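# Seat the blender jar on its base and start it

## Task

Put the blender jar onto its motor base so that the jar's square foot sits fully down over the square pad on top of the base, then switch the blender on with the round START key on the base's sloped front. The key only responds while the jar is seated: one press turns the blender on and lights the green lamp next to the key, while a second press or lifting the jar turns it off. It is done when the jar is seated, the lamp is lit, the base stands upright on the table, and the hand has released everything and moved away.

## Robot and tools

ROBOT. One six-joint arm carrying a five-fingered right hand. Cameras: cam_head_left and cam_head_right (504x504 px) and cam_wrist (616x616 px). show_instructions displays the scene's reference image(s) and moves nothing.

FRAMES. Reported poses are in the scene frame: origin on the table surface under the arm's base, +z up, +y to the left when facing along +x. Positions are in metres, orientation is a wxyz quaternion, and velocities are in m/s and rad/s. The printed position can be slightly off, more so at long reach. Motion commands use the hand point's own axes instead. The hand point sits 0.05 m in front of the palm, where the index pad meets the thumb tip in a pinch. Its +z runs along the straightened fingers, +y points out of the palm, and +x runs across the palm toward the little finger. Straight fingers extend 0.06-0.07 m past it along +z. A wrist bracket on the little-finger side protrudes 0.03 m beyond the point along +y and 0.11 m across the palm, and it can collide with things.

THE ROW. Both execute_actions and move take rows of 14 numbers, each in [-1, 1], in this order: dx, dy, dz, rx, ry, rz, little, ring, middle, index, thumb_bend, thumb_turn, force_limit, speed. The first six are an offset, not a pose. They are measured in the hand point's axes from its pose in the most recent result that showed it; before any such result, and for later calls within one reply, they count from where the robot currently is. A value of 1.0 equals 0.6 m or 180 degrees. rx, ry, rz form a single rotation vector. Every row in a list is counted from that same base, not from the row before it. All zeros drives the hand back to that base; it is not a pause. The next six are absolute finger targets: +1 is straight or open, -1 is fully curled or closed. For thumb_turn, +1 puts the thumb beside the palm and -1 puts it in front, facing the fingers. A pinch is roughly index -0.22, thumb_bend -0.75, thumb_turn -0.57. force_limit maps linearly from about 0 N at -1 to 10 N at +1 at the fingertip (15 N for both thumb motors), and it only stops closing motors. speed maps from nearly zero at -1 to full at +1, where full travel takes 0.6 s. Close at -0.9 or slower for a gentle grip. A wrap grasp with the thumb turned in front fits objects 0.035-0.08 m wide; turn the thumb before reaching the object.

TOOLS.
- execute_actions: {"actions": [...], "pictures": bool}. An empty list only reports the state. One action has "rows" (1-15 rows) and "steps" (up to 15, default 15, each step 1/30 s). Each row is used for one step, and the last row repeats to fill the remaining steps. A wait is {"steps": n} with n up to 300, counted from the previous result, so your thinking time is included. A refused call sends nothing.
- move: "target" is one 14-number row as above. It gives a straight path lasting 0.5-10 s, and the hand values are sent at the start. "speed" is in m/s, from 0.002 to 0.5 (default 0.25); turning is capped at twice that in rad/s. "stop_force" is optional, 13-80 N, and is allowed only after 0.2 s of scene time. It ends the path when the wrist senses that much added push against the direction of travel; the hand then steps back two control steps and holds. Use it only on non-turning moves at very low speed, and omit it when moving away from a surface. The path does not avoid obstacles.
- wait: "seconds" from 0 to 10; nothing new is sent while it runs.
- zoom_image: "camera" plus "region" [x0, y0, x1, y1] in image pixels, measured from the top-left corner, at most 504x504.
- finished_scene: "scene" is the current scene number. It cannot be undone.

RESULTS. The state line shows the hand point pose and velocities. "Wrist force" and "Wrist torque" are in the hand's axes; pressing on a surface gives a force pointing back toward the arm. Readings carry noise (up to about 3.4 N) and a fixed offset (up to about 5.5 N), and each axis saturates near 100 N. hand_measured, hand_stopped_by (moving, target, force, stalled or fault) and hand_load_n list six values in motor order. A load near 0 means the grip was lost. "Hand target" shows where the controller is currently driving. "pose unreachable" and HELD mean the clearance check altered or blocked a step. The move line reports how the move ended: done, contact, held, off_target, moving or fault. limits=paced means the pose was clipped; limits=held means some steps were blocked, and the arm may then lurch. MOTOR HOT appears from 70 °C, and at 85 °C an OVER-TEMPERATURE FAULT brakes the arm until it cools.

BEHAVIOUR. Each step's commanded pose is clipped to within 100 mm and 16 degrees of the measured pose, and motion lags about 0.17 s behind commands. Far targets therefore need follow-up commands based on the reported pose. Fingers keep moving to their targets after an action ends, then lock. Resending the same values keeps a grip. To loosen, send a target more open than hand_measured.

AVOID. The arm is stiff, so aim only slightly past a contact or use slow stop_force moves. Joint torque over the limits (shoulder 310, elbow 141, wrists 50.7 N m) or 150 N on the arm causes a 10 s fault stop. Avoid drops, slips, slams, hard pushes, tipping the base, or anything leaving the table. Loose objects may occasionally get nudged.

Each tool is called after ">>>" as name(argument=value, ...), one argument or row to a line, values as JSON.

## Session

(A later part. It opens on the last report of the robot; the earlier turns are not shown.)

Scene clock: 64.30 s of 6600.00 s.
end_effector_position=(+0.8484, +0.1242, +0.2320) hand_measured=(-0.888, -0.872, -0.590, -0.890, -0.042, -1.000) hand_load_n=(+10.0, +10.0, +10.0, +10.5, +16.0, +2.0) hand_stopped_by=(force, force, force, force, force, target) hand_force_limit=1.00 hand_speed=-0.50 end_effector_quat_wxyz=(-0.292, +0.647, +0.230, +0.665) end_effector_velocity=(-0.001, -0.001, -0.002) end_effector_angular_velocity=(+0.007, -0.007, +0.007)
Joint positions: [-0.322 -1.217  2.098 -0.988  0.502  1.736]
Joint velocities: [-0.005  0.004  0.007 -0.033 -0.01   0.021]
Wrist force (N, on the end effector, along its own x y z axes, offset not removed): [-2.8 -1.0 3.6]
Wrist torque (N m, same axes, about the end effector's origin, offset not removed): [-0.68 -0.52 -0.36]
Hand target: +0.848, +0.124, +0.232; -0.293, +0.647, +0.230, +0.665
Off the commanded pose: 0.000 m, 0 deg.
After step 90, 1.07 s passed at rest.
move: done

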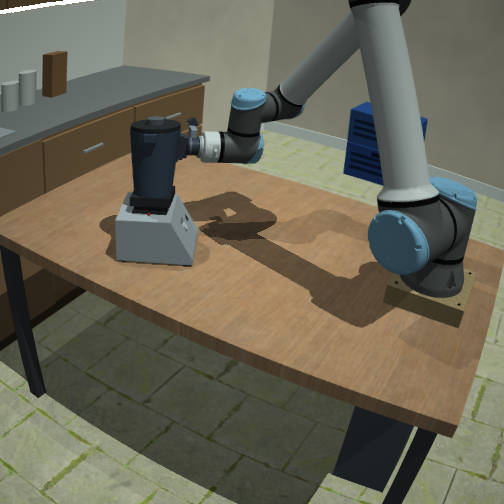

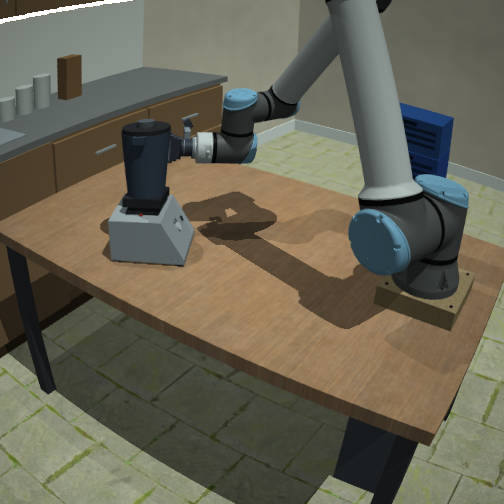

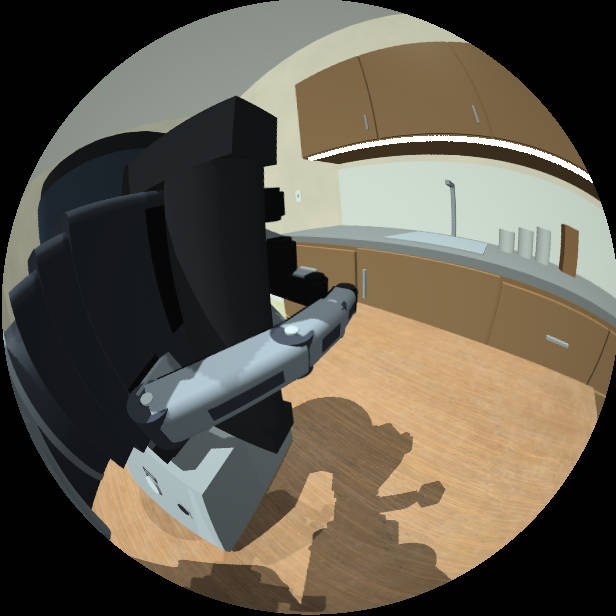

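>>> move(
  target=[-0.06,0.0045,0,0,0,0,-0.98,-0.98,-0.98,-0.98,-0.98,-1,1,-0.5],
  speed=0.01,
  stop_force=13,
)

>>> zoom_image(
  camera="cam_head_left",
  region=[90, 150, 210, 270],
)

Scene clock: 70.23 s of 6600.00 s.
end_effector_position=(+0.8489, +0.1247, +0.2173) hand_measured=(-0.888, -0.872, -0.590, -0.890, -0.042, -1.000) hand_load_n=(+5.0, +7.5, +10.0, +10.5, +16.0, +2.5) hand_stopped_by=(force, force, force, force, force, target) hand_force_limit=1.00 hand_speed=-0.50 end_effector_quat_wxyz=(-0.293, +0.647, +0.230, +0.665) end_effector_velocity=(-0.001, +0.000, +0.002) end_effector_angular_velocity=(+0.001, +0.003, +0.000)
Joint positions: [-0.321 -1.194  2.103 -1.017  0.502  1.737]
Joint velocities: [ 0.    -0.004 -0.001  0.008 -0.     0.   ]
Wrist force (N, on the end effector, along its own x y z axes, offset not removed): [8.8 -5.1 -2.0]
Wrist torque (N m, same axes, about the end effector's origin, offset not removed): [-0.76 -0.79 1.32]
Hand target: +0.849, +0.125, +0.218; -0.293, +0.647, +0.230, +0.665
Off the commanded pose: 0.021 m, 0 deg.
After step 90, 1.10 s passed at rest.
move: contact

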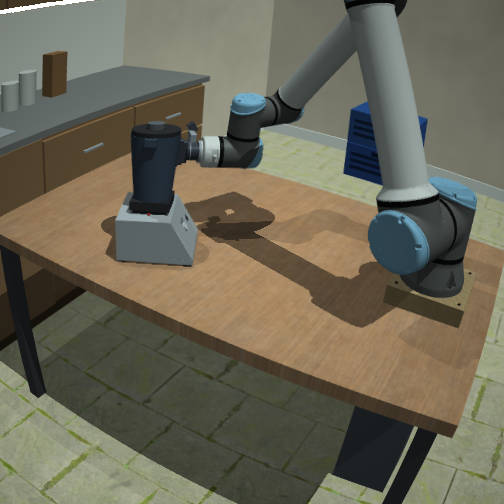

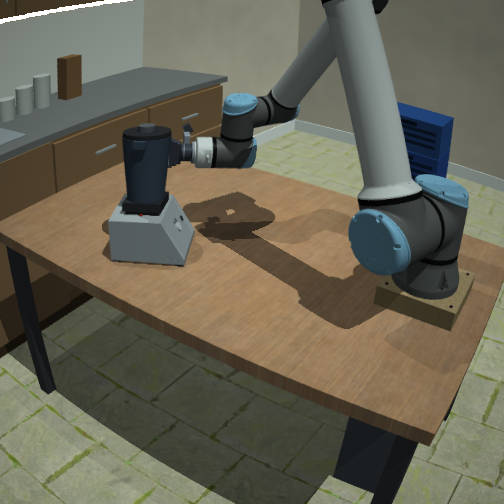

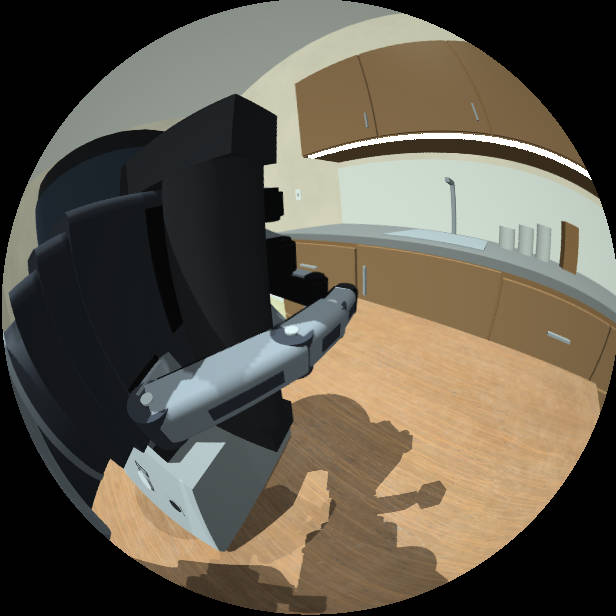

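Region (90, 150, 210, 270) of cam_head_left's 504x504 image, scaled by 4.200, with more detail than that image has.

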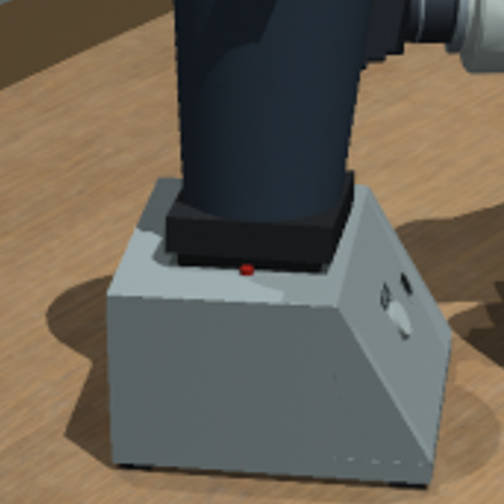

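>>> move(
  target=[0.006,-0.011,0.003,0,0,0,-0.98,-0.98,-0.98,-0.98,-0.98,-1,1,-0.5],
  speed=0.01,
)

>>> move(
  target=[-0.04,0.003,-0.002,0,0,0,-0.98,-0.98,-0.98,-0.98,-0.98,-1,1,-0.5],
  speed=0.01,
  stop_force=13,
)

>>> zoom_image(
  camera="cam_head_left",
  region=[90, 150, 210, 270],
)

Scene clock: 76.43 s of 6600.00 s.
end_effector_position=(+0.8459, +0.1302, +0.2214) hand_measured=(-0.888, -0.872, -0.590, -0.890, -0.042, -1.000) hand_load_n=(+4.0, +7.0, +10.0, +11.5, +16.5, +3.0) hand_stopped_by=(force, force, force, force, force, target) hand_force_limit=1.00 hand_speed=-0.50 end_effector_quat_wxyz=(-0.293, +0.647, +0.230, +0.665) end_effector_velocity=(-0.000, +0.001, +0.002) end_effector_angular_velocity=(-0.001, -0.001, +0.000)
Joint positions: [-0.313 -1.204  2.108 -1.01   0.51   1.735]
Joint velocities: [ 0.002 -0.002 -0.     0.002  0.001 -0.001]
Wrist force (N, on the end effector, along its own x y z axes, offset not removed): [-8.0 9.3 2.2]
Wrist torque (N m, same axes, about the end effector's origin, offset not removed): [0.73 0.14 -1.12]
Hand target: +0.846, +0.130, +0.222; -0.293, +0.647, +0.230, +0.665
Off the commanded pose: 0.000 m, 0 deg.
After step 90, 2.23 s passed at rest.
move: done

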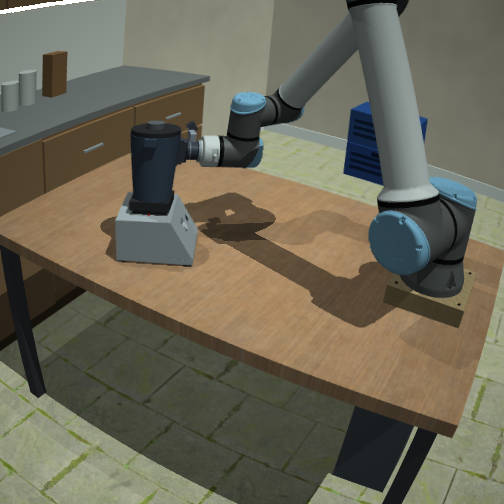

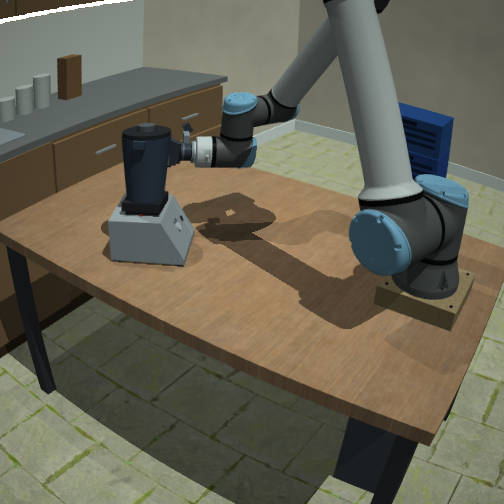

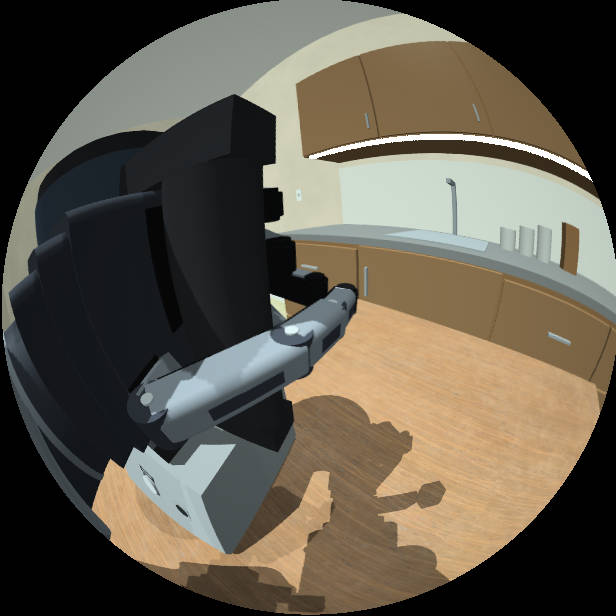

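Scene clock: 77.20 s of 6600.00 s.
end_effector_position=(+0.8458, +0.1302, +0.2174) hand_measured=(-0.888, -0.872, -0.590, -0.890, -0.042, -1.000) hand_load_n=(+5.5, +8.0, +10.0, +10.0, +16.5, +1.0) hand_stopped_by=(force, force, force, force, force, target) hand_force_limit=1.00 hand_speed=-0.50 end_effector_quat_wxyz=(-0.292, +0.647, +0.230, +0.665) end_effector_velocity=(-0.000, +0.000, +0.002) end_effector_angular_velocity=(+0.001, +0.003, +0.000)
Joint positions: [-0.313 -1.198  2.109 -1.018  0.51   1.735]
Joint velocities: [-0.    -0.003 -0.001  0.008 -0.    -0.   ]
Wrist force (N, on the end effector, along its own x y z axes, offset not removed): [3.9 4.6 3.3]
Wrist torque (N m, same axes, about the end effector's origin, offset not removed): [-0.38 -0.45 -0.35]
Hand target: +0.846, +0.130, +0.218; -0.293, +0.647, +0.230, +0.665
Off the commanded pose: 0.020 m, 0 deg.
move: contact

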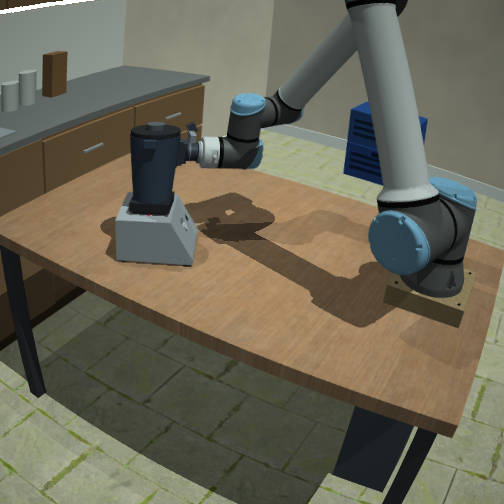

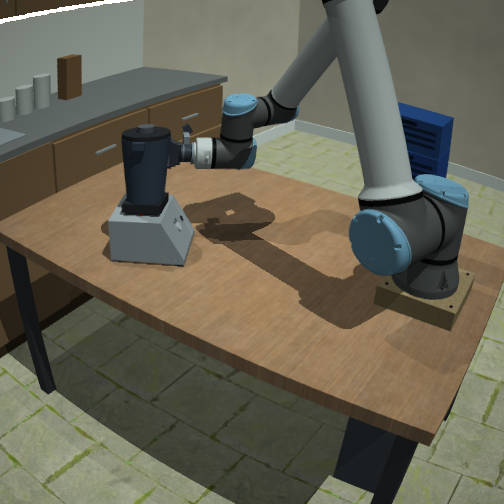

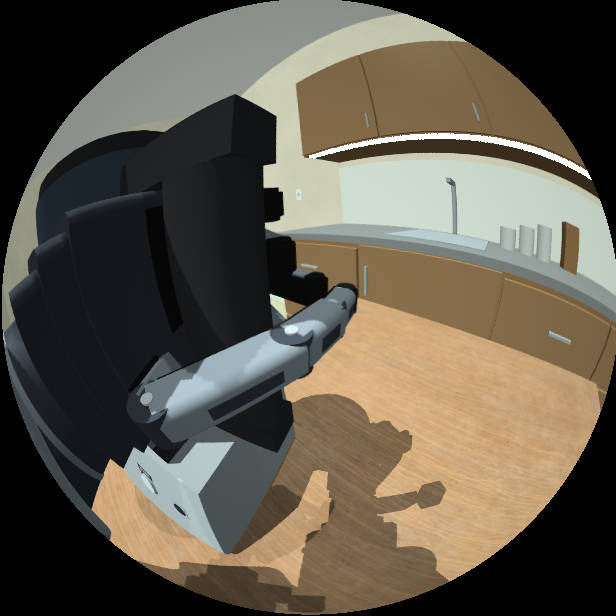

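Region (90, 150, 210, 270) of cam_head_left's 504x504 image, scaled by 4.200, with more detail than that image has.

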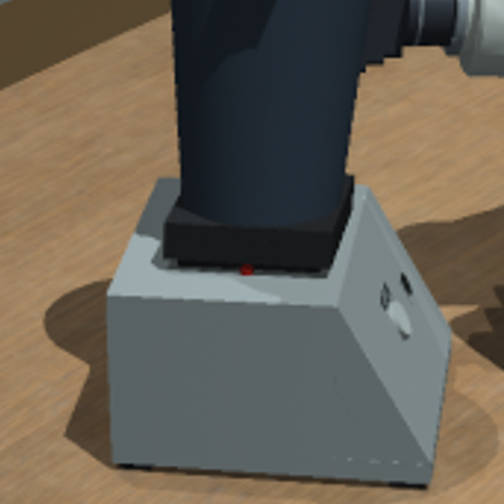

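>>> move(
  target=[-0.003,0.002,0,0,0,-0.015,-0.5,-0.5,-0.3,-0.5,0.5,-1,1,-0.5],
  speed=0.02,
)

>>> zoom_image(
  camera="cam_head_left",
  region=[70, 100, 240, 270],
)

Scene clock: 80.77 s of 6600.00 s.
end_effector_position=(+0.8466, +0.1296, +0.2156) hand_measured=(-0.500, -0.500, -0.300, -0.500, +0.500, -1.000) hand_load_n=(+0.0, +0.0, +0.0, +0.0, +0.0, +0.0) hand_stopped_by=(target, target, target, target, target, target) hand_force_limit=1.00 hand_speed=-0.50 end_effector_quat_wxyz=(-0.277, +0.641, +0.245, +0.672) end_effector_velocity=(+0.000, -0.000, -0.001) end_effector_angular_velocity=(-0.005, -0.004, -0.001)
Joint positions: [-0.313 -1.192  2.112 -1.026  0.51   1.689]
Joint velocities: [ 0.     0.002  0.    -0.001  0.001 -0.008]
Wrist force (N, on the end effector, along its own x y z axes, offset not removed): [6.1 -8.4 -3.0]
Wrist torque (N m, same axes, about the end effector's origin, offset not removed): [-0.80 -0.48 0.76]
Hand target: +0.847, +0.130, +0.216; -0.277, +0.641, +0.245, +0.672
Off the commanded pose: 0.000 m, 0 deg.
move: done

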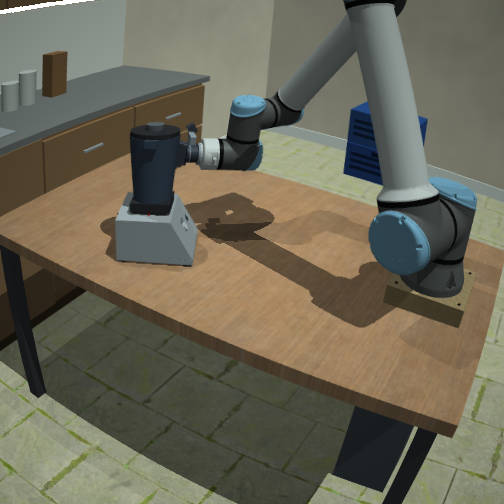

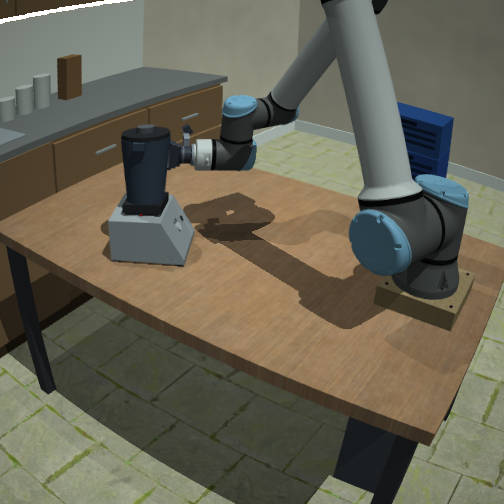

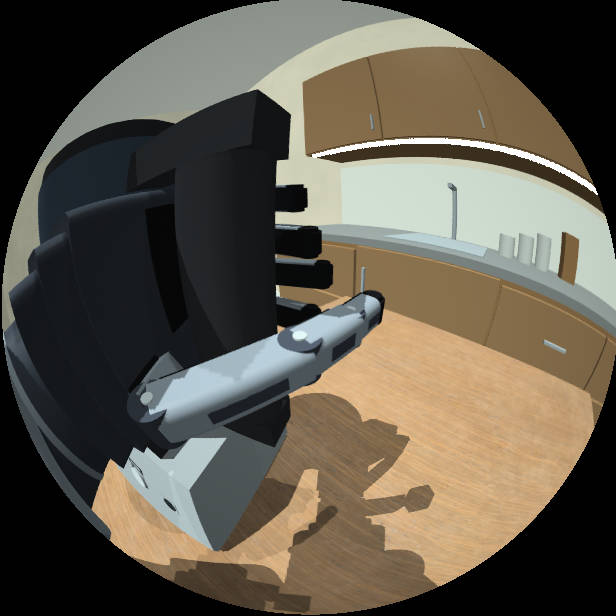

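Region (70, 100, 240, 270) of cam_head_left's 504x504 image, scaled by 2.965, with more detail than that image has.

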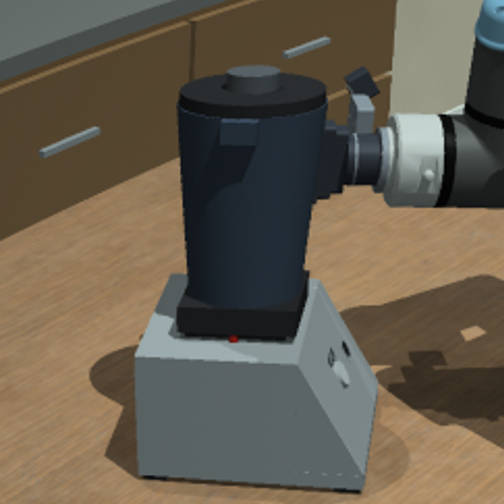

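>>> move(
  target=[0.01,-0.008,-0.02,-0.04,-0.017,-0.01,0.8,0.8,0.8,0.8,1,-1,1,-0.5],
  speed=0.03,
)

>>> zoom_image(
  camera="cam_head_left",
  region=[70, 100, 240, 270],
)

Scene clock: 86.00 s of 6600.00 s.
end_effector_position=(+0.8346, +0.1245, +0.2210) hand_measured=(+0.800, +0.800, +0.800, +0.800, +1.000, -1.000) hand_load_n=(+0.0, +0.0, +0.0, +0.0, +0.0, +0.0) hand_stopped_by=(target, target, target, target, target, target) hand_force_limit=1.00 hand_speed=-0.50 end_effector_quat_wxyz=(-0.219, +0.671, +0.220, +0.673) end_effector_velocity=(-0.001, -0.000, +0.002) end_effector_angular_velocity=(-0.005, +0.001, -0.010)
Joint positions: [-0.281 -1.238  2.132 -0.89   0.664  1.565]
Joint velocities: [ 0.003 -0.005  0.001  0.009  0.013 -0.008]
Wrist force (N, on the end effector, along its own x y z axes, offset not removed): [2.0 -4.4 -1.7]
Wrist torque (N m, same axes, about the end effector's origin, offset not removed): [-0.51 -0.10 0.28]
Hand target: +0.835, +0.125, +0.221; -0.219, +0.671, +0.220, +0.673
Off the commanded pose: 0.000 m, 0 deg.
move: done

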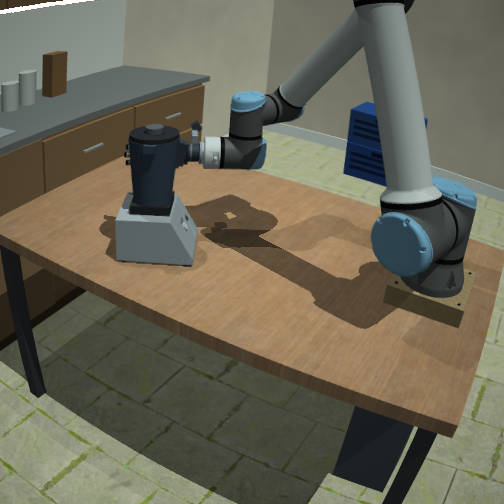

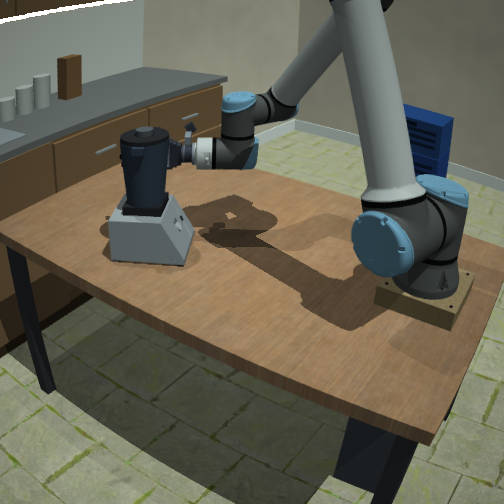

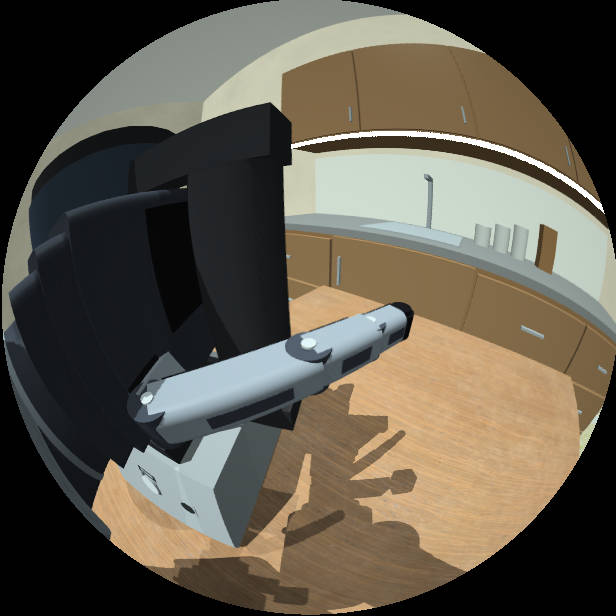

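Region (70, 100, 240, 270) of cam_head_left's 504x504 image, scaled by 2.965, with more detail than that image has.

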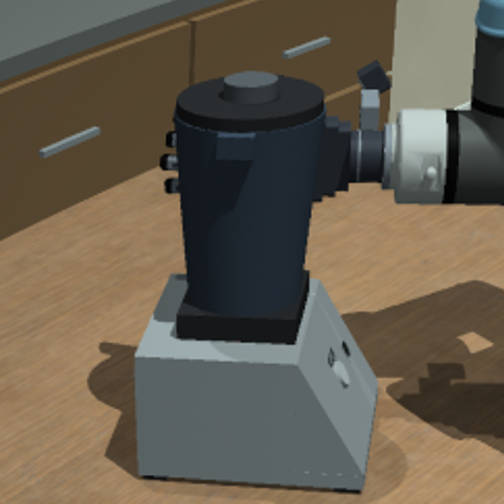

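>>> move(
  target=[-0.009,0.008,-0.03,-0.03,0,0,1,1,1,1,1,-1,1,-0.5],
  speed=0.03,
)

>>> zoom_image(
  camera="cam_head_left",
  region=[70, 100, 240, 270],
)

Scene clock: 90.50 s of 6600.00 s.
end_effector_position=(+0.8231, +0.1102, +0.2157) hand_measured=(+1.000, +1.000, +1.000, +1.000, +1.000, -1.000) hand_load_n=(+0.0, +0.0, +0.0, +0.0, +0.0, +0.0) hand_stopped_by=(target, target, target, target, target, target) hand_force_limit=1.00 hand_speed=-0.50 end_effector_quat_wxyz=(-0.188, +0.681, +0.188, +0.683) end_effector_velocity=(-0.001, -0.001, -0.000) end_effector_angular_velocity=(-0.000, -0.001, -0.010)
Joint positions: [-0.274 -1.255  2.174 -0.916  0.763  1.565]
Joint velocities: [ 0.001 -0.002  0.005 -0.003  0.011 -0.   ]
Wrist force (N, on the end effector, along its own x y z axes, offset not removed): [0.2 -4.9 3.2]
Wrist torque (N m, same axes, about the end effector's origin, offset not removed): [-0.95 -0.04 0.26]
Hand target: +0.823, +0.110, +0.216; -0.188, +0.681, +0.188, +0.683
Off the commanded pose: 0.000 m, 0 deg.
move: done

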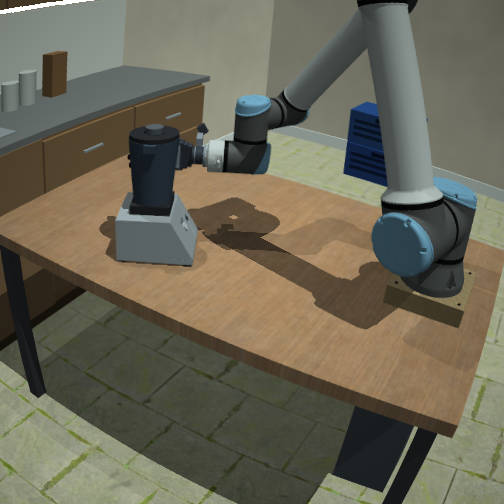

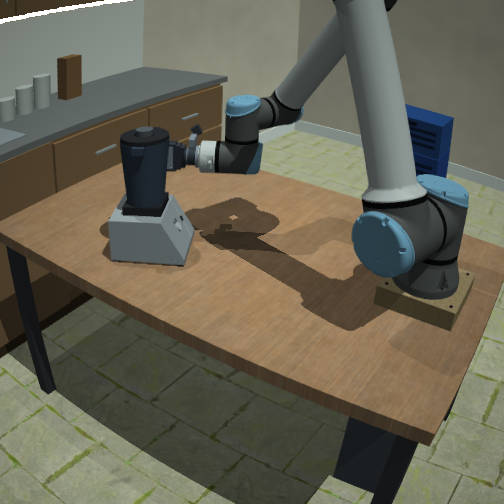

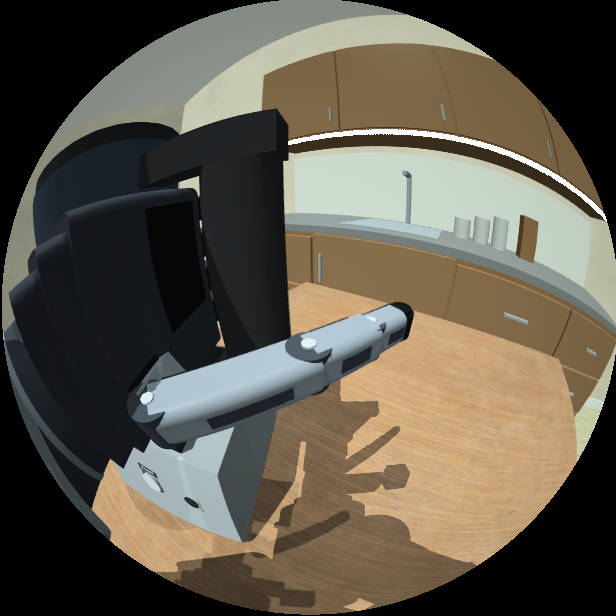

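Region (70, 100, 240, 270) of cam_head_left's 504x504 image, scaled by 2.965, with more detail than that image has.

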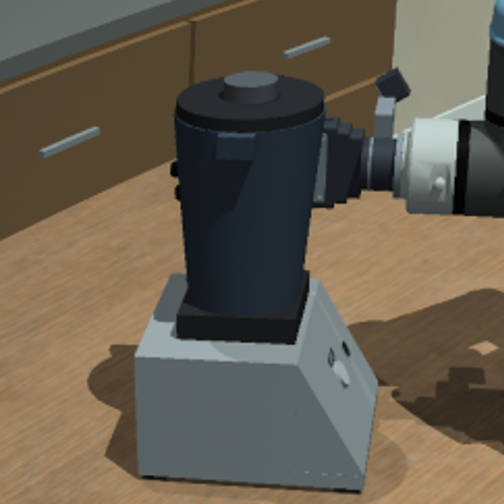

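>>> move(
  target=[0,0.022,0,0,0,0,1,1,1,1,1,-1,1,-0.5],
  speed=0.008,
  stop_force=13,
)

>>> zoom_image(
  camera="cam_head_left",
  region=[70, 100, 240, 270],
)

Scene clock: 94.57 s of 6600.00 s.
end_effector_position=(+0.8297, +0.0990, +0.2157) hand_measured=(+1.000, +1.000, +1.000, +1.000, +1.000, -1.000) hand_load_n=(+0.0, +0.0, +0.0, +0.0, +0.0, +0.0) hand_stopped_by=(target, target, target, target, target, target) hand_force_limit=1.00 hand_speed=-0.50 end_effector_quat_wxyz=(-0.188, +0.681, +0.188, +0.683) end_effector_velocity=(+0.001, -0.001, +0.000) end_effector_angular_velocity=(-0.001, -0.001, +0.001)
Joint positions: [-0.291 -1.248  2.162 -0.911  0.747  1.565]
Joint velocities: [-0.002  0.001 -0.002  0.001 -0.002 -0.001]
Wrist force (N, on the end effector, along its own x y z axes, offset not removed): [-3.5 -5.2 1.6]
Wrist torque (N m, same axes, about the end effector's origin, offset not removed): [0.35 0.17 0.67]
Hand target: +0.830, +0.099, +0.216; -0.188, +0.681, +0.188, +0.683
Off the commanded pose: 0.000 m, 0 deg.
move: done

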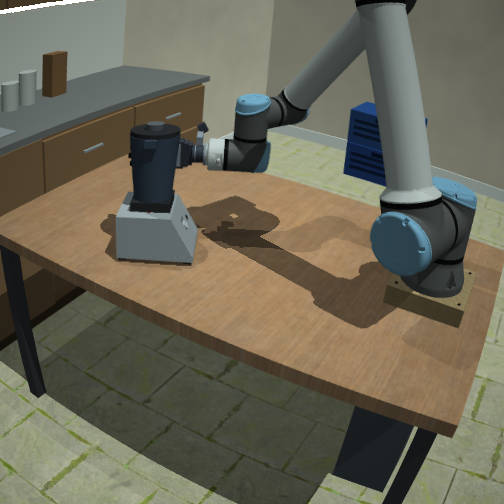

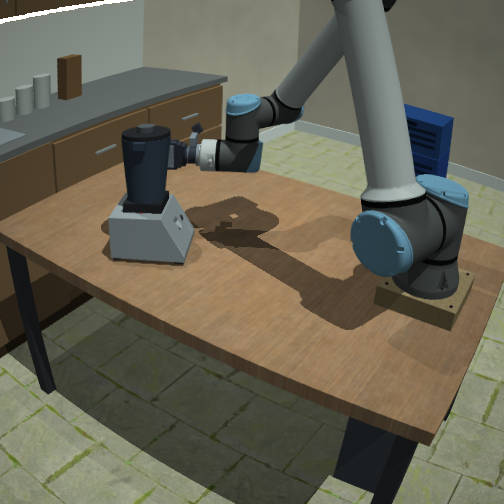

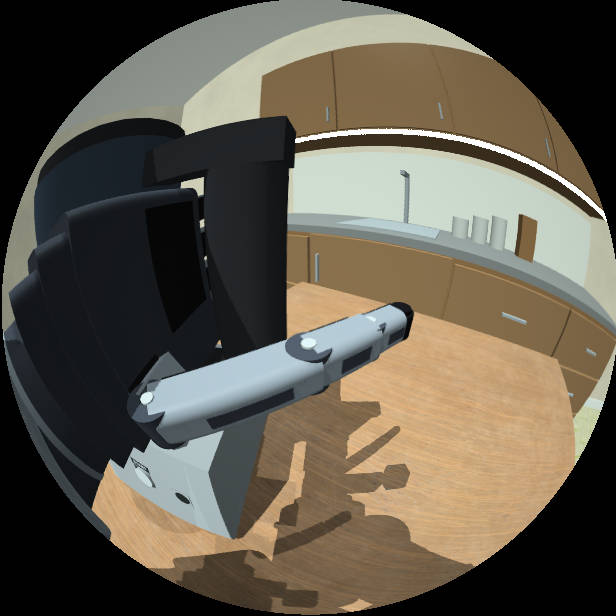

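Region (70, 100, 240, 270) of cam_head_left's 504x504 image, scaled by 2.965, with more detail than that image has.

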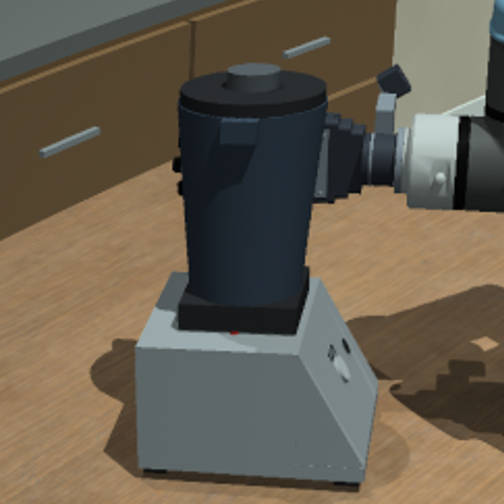

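Base is tipping; withdraw straight back a little.

>>> move(
  target=[0,-0.006,-0.04,0,0,0,1,1,1,1,1,-1,1,-0.5],
  speed=0.01,
)

>>> zoom_image(
  camera="cam_head_left",
  region=[70, 100, 240, 270],
)

Scene clock: 98.83 s of 6600.00 s.
end_effector_position=(+0.8074, +0.0898, +0.2157) hand_measured=(+1.000, +1.000, +1.000, +1.000, +1.000, -1.000) hand_load_n=(+0.0, +0.0, +0.0, +0.0, +0.0, +0.0) hand_stopped_by=(target, target, target, target, target, target) hand_force_limit=1.00 hand_speed=-0.50 end_effector_quat_wxyz=(-0.188, +0.681, +0.188, +0.683) end_effector_velocity=(-0.001, -0.001, +0.001) end_effector_angular_velocity=(-0.000, -0.002, -0.001)
Joint positions: [-0.32  -1.276  2.206 -0.926  0.718  1.565]
Joint velocities: [-0.002 -0.003  0.002 -0.001 -0.001  0.   ]
Wrist force (N, on the end effector, along its own x y z axes, offset not removed): [-4.2 -4.9 1.6]
Wrist torque (N m, same axes, about the end effector's origin, offset not removed): [-0.57 0.90 0.09]
Hand target: +0.807, +0.090, +0.216; -0.188, +0.681, +0.188, +0.683
Off the commanded pose: 0.000 m, 0 deg.
move: done

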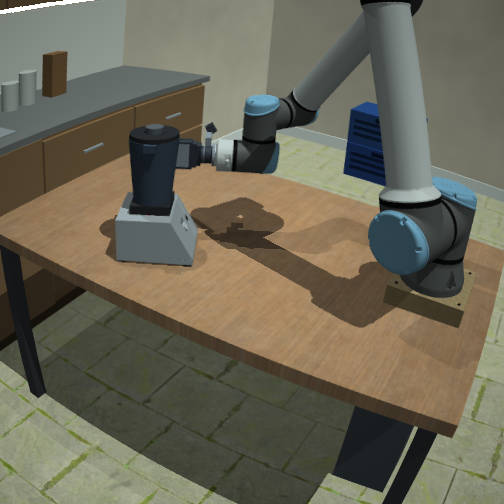

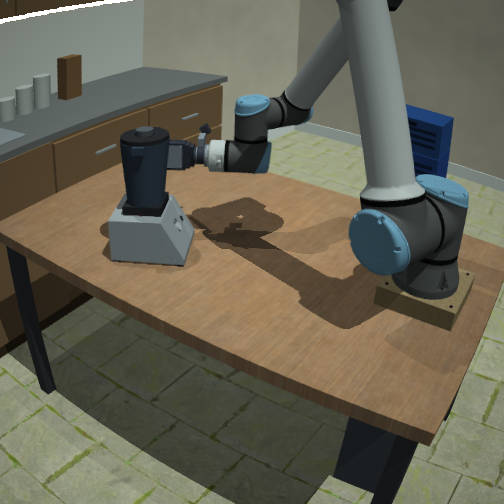

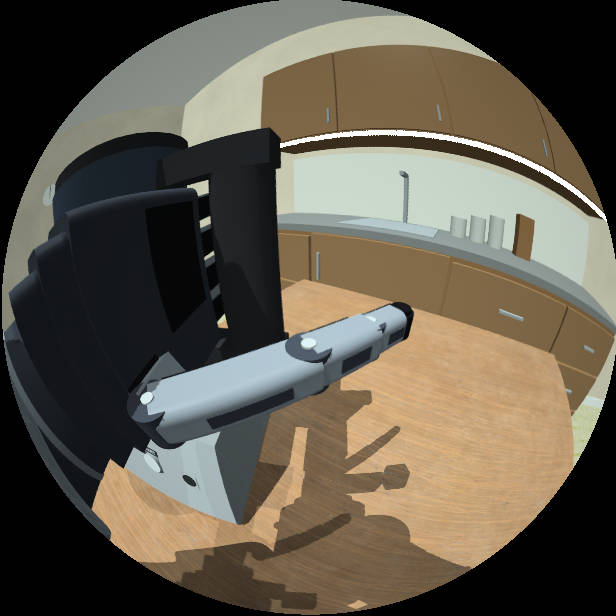

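Region (70, 100, 240, 270) of cam_head_left's 504x504 image, scaled by 2.965, with more detail than that image has.

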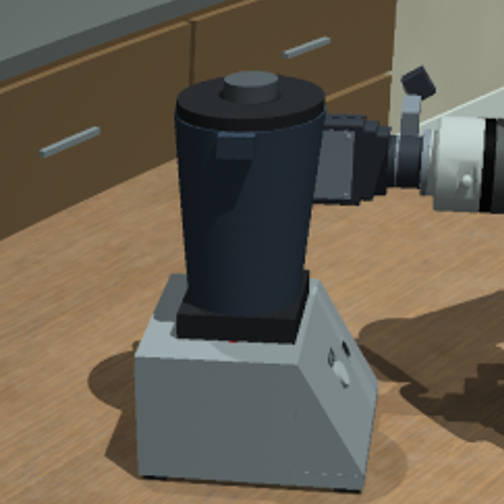

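>>> move(
  target=[0,-0.005,-0.23,0,0,0,1,1,1,1,1,-1,1,-0.5],
  speed=0.05,
)

>>> move(
  target=[-0.108,-0.14,-0.072,0,-0.194,0,1,1,1,1,-1,1,0,0.5],
  speed=0.15,
)

>>> zoom_image(
  camera="cam_wrist",
  region=[170, 130, 370, 330],
)

>>> zoom_image(
  camera="cam_head_left",
  region=[100, 110, 270, 280],
)

Scene clock: 108.30 s of 6600.00 s.
end_effector_position=(+0.6875, +0.0217, +0.2154) hand_measured=(+1.000, +1.000, +1.000, +1.000, +1.000, -1.000) hand_load_n=(+0.0, +0.0, +0.0, +0.0, +0.0, +0.0) hand_stopped_by=(target, target, target, target, target, target) hand_force_limit=1.00 hand_speed=-0.50 end_effector_quat_wxyz=(-0.188, +0.681, +0.188, +0.683) end_effector_velocity=(-0.001, -0.001, +0.001) end_effector_angular_velocity=(-0.001, -0.001, +0.000)
Joint positions: [-0.566 -1.434  2.426 -0.987  0.472  1.563]
Joint velocities: [-0.004 -0.002  0.001 -0.001 -0.004 -0.   ]
Wrist force (N, on the end effector, along its own x y z axes, offset not removed): [3.7 -0.3 2.3]
Wrist torque (N m, same axes, about the end effector's origin, offset not removed): [-0.22 -0.61 0.62]
Hand target: +0.687, +0.022, +0.215; -0.188, +0.681, +0.188, +0.683
Off the commanded pose: 0.000 m, 0 deg.
After step 90, 3.30 s passed at rest.
move: done

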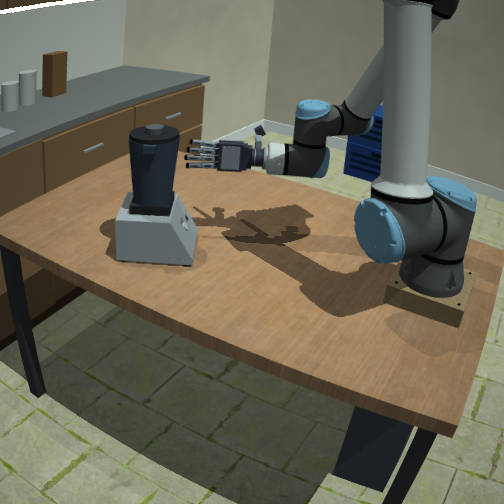

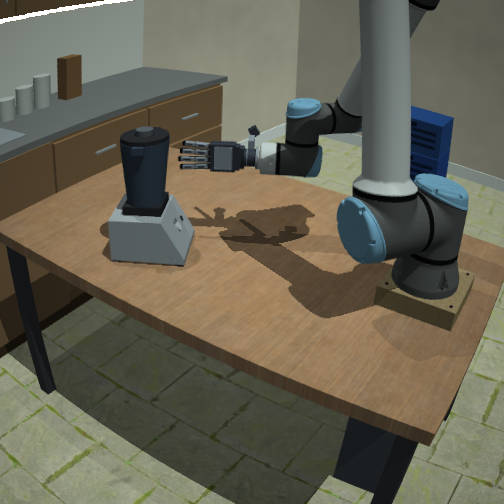

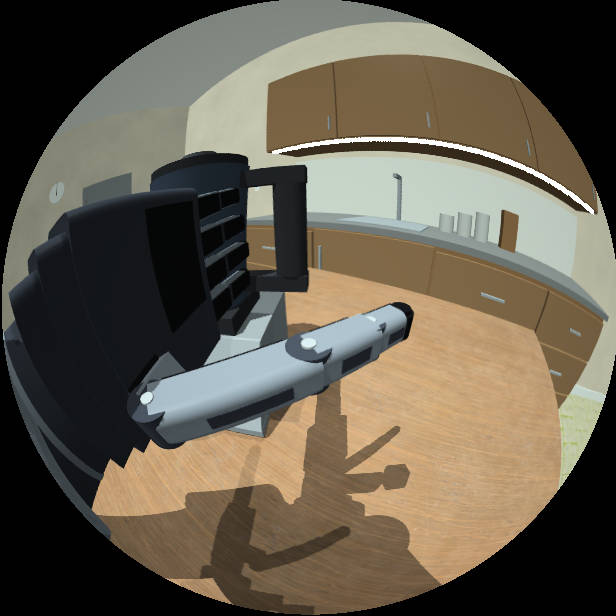

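Scene clock: 110.73 s of 6600.00 s.
end_effector_position=(+0.6078, +0.0717, +0.1505) hand_measured=(+1.000, +1.000, +1.000, +1.000, -1.000, +1.000) hand_load_n=(+0.0, +0.0, +0.0, +0.0, +0.0, +0.0) hand_stopped_by=(target, target, target, target, target, target) hand_force_limit=0.00 hand_speed=0.50 end_effector_quat_wxyz=(-0.123, +0.854, +0.236, +0.448) end_effector_velocity=(-0.001, +0.001, -0.001) end_effector_angular_velocity=(-0.005, +0.010, -0.000)
Joint positions: [-0.399 -1.426  2.298 -0.009  0.854  0.913]
Joint velocities: [ 0.006  0.002 -0.003  0.01   0.011 -0.002]
Wrist force (N, on the end effector, along its own x y z axes, offset not removed): [3.0 -6.5 -1.8]
Wrist torque (N m, same axes, about the end effector's origin, offset not removed): [-0.93 -0.38 0.15]
Hand target: +0.608, +0.072, +0.150; -0.123, +0.854, +0.236, +0.447
Off the commanded pose: 0.000 m, 0 deg.
move: done

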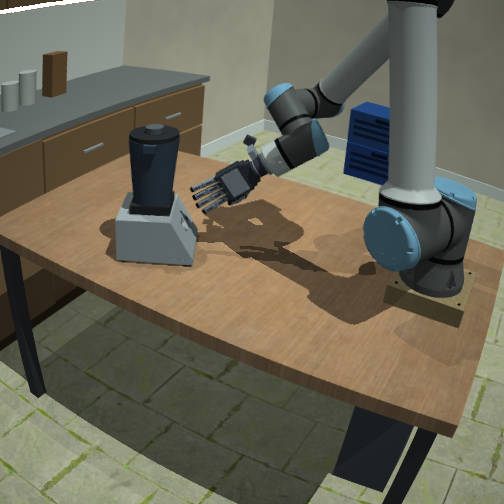

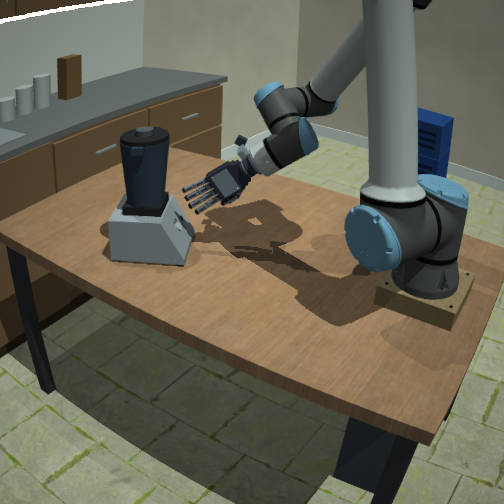

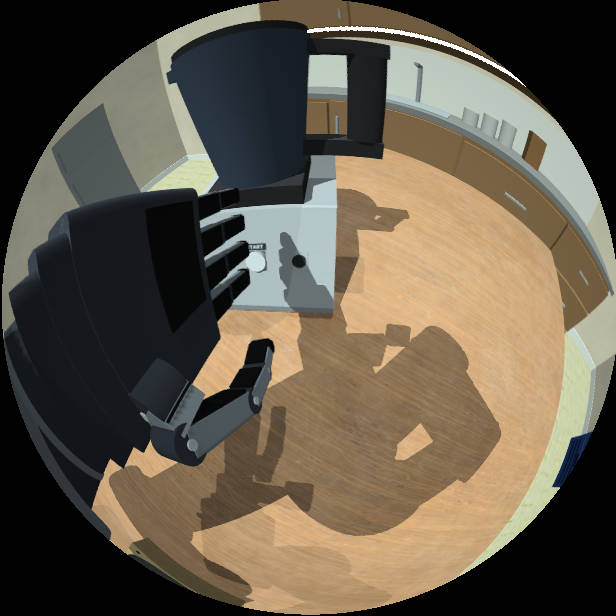

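Region (170, 130, 370, 330) of cam_wrist's 616x616 image, scaled by 2.520, with more detail than that image has.

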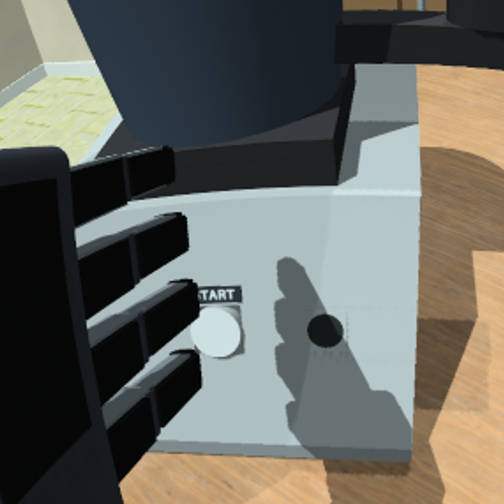

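Region (100, 110, 270, 280) of cam_head_left's 504x504 image, scaled by 2.965, with more detail than that image has.

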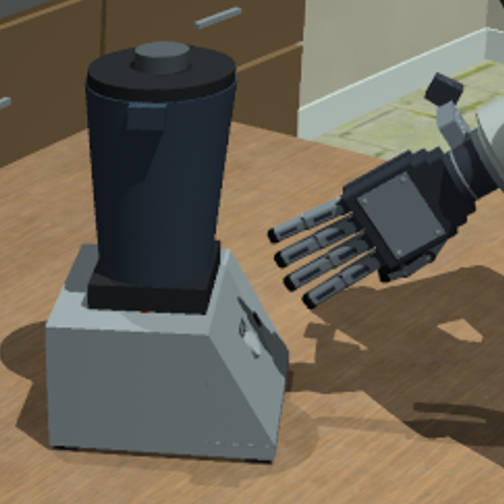

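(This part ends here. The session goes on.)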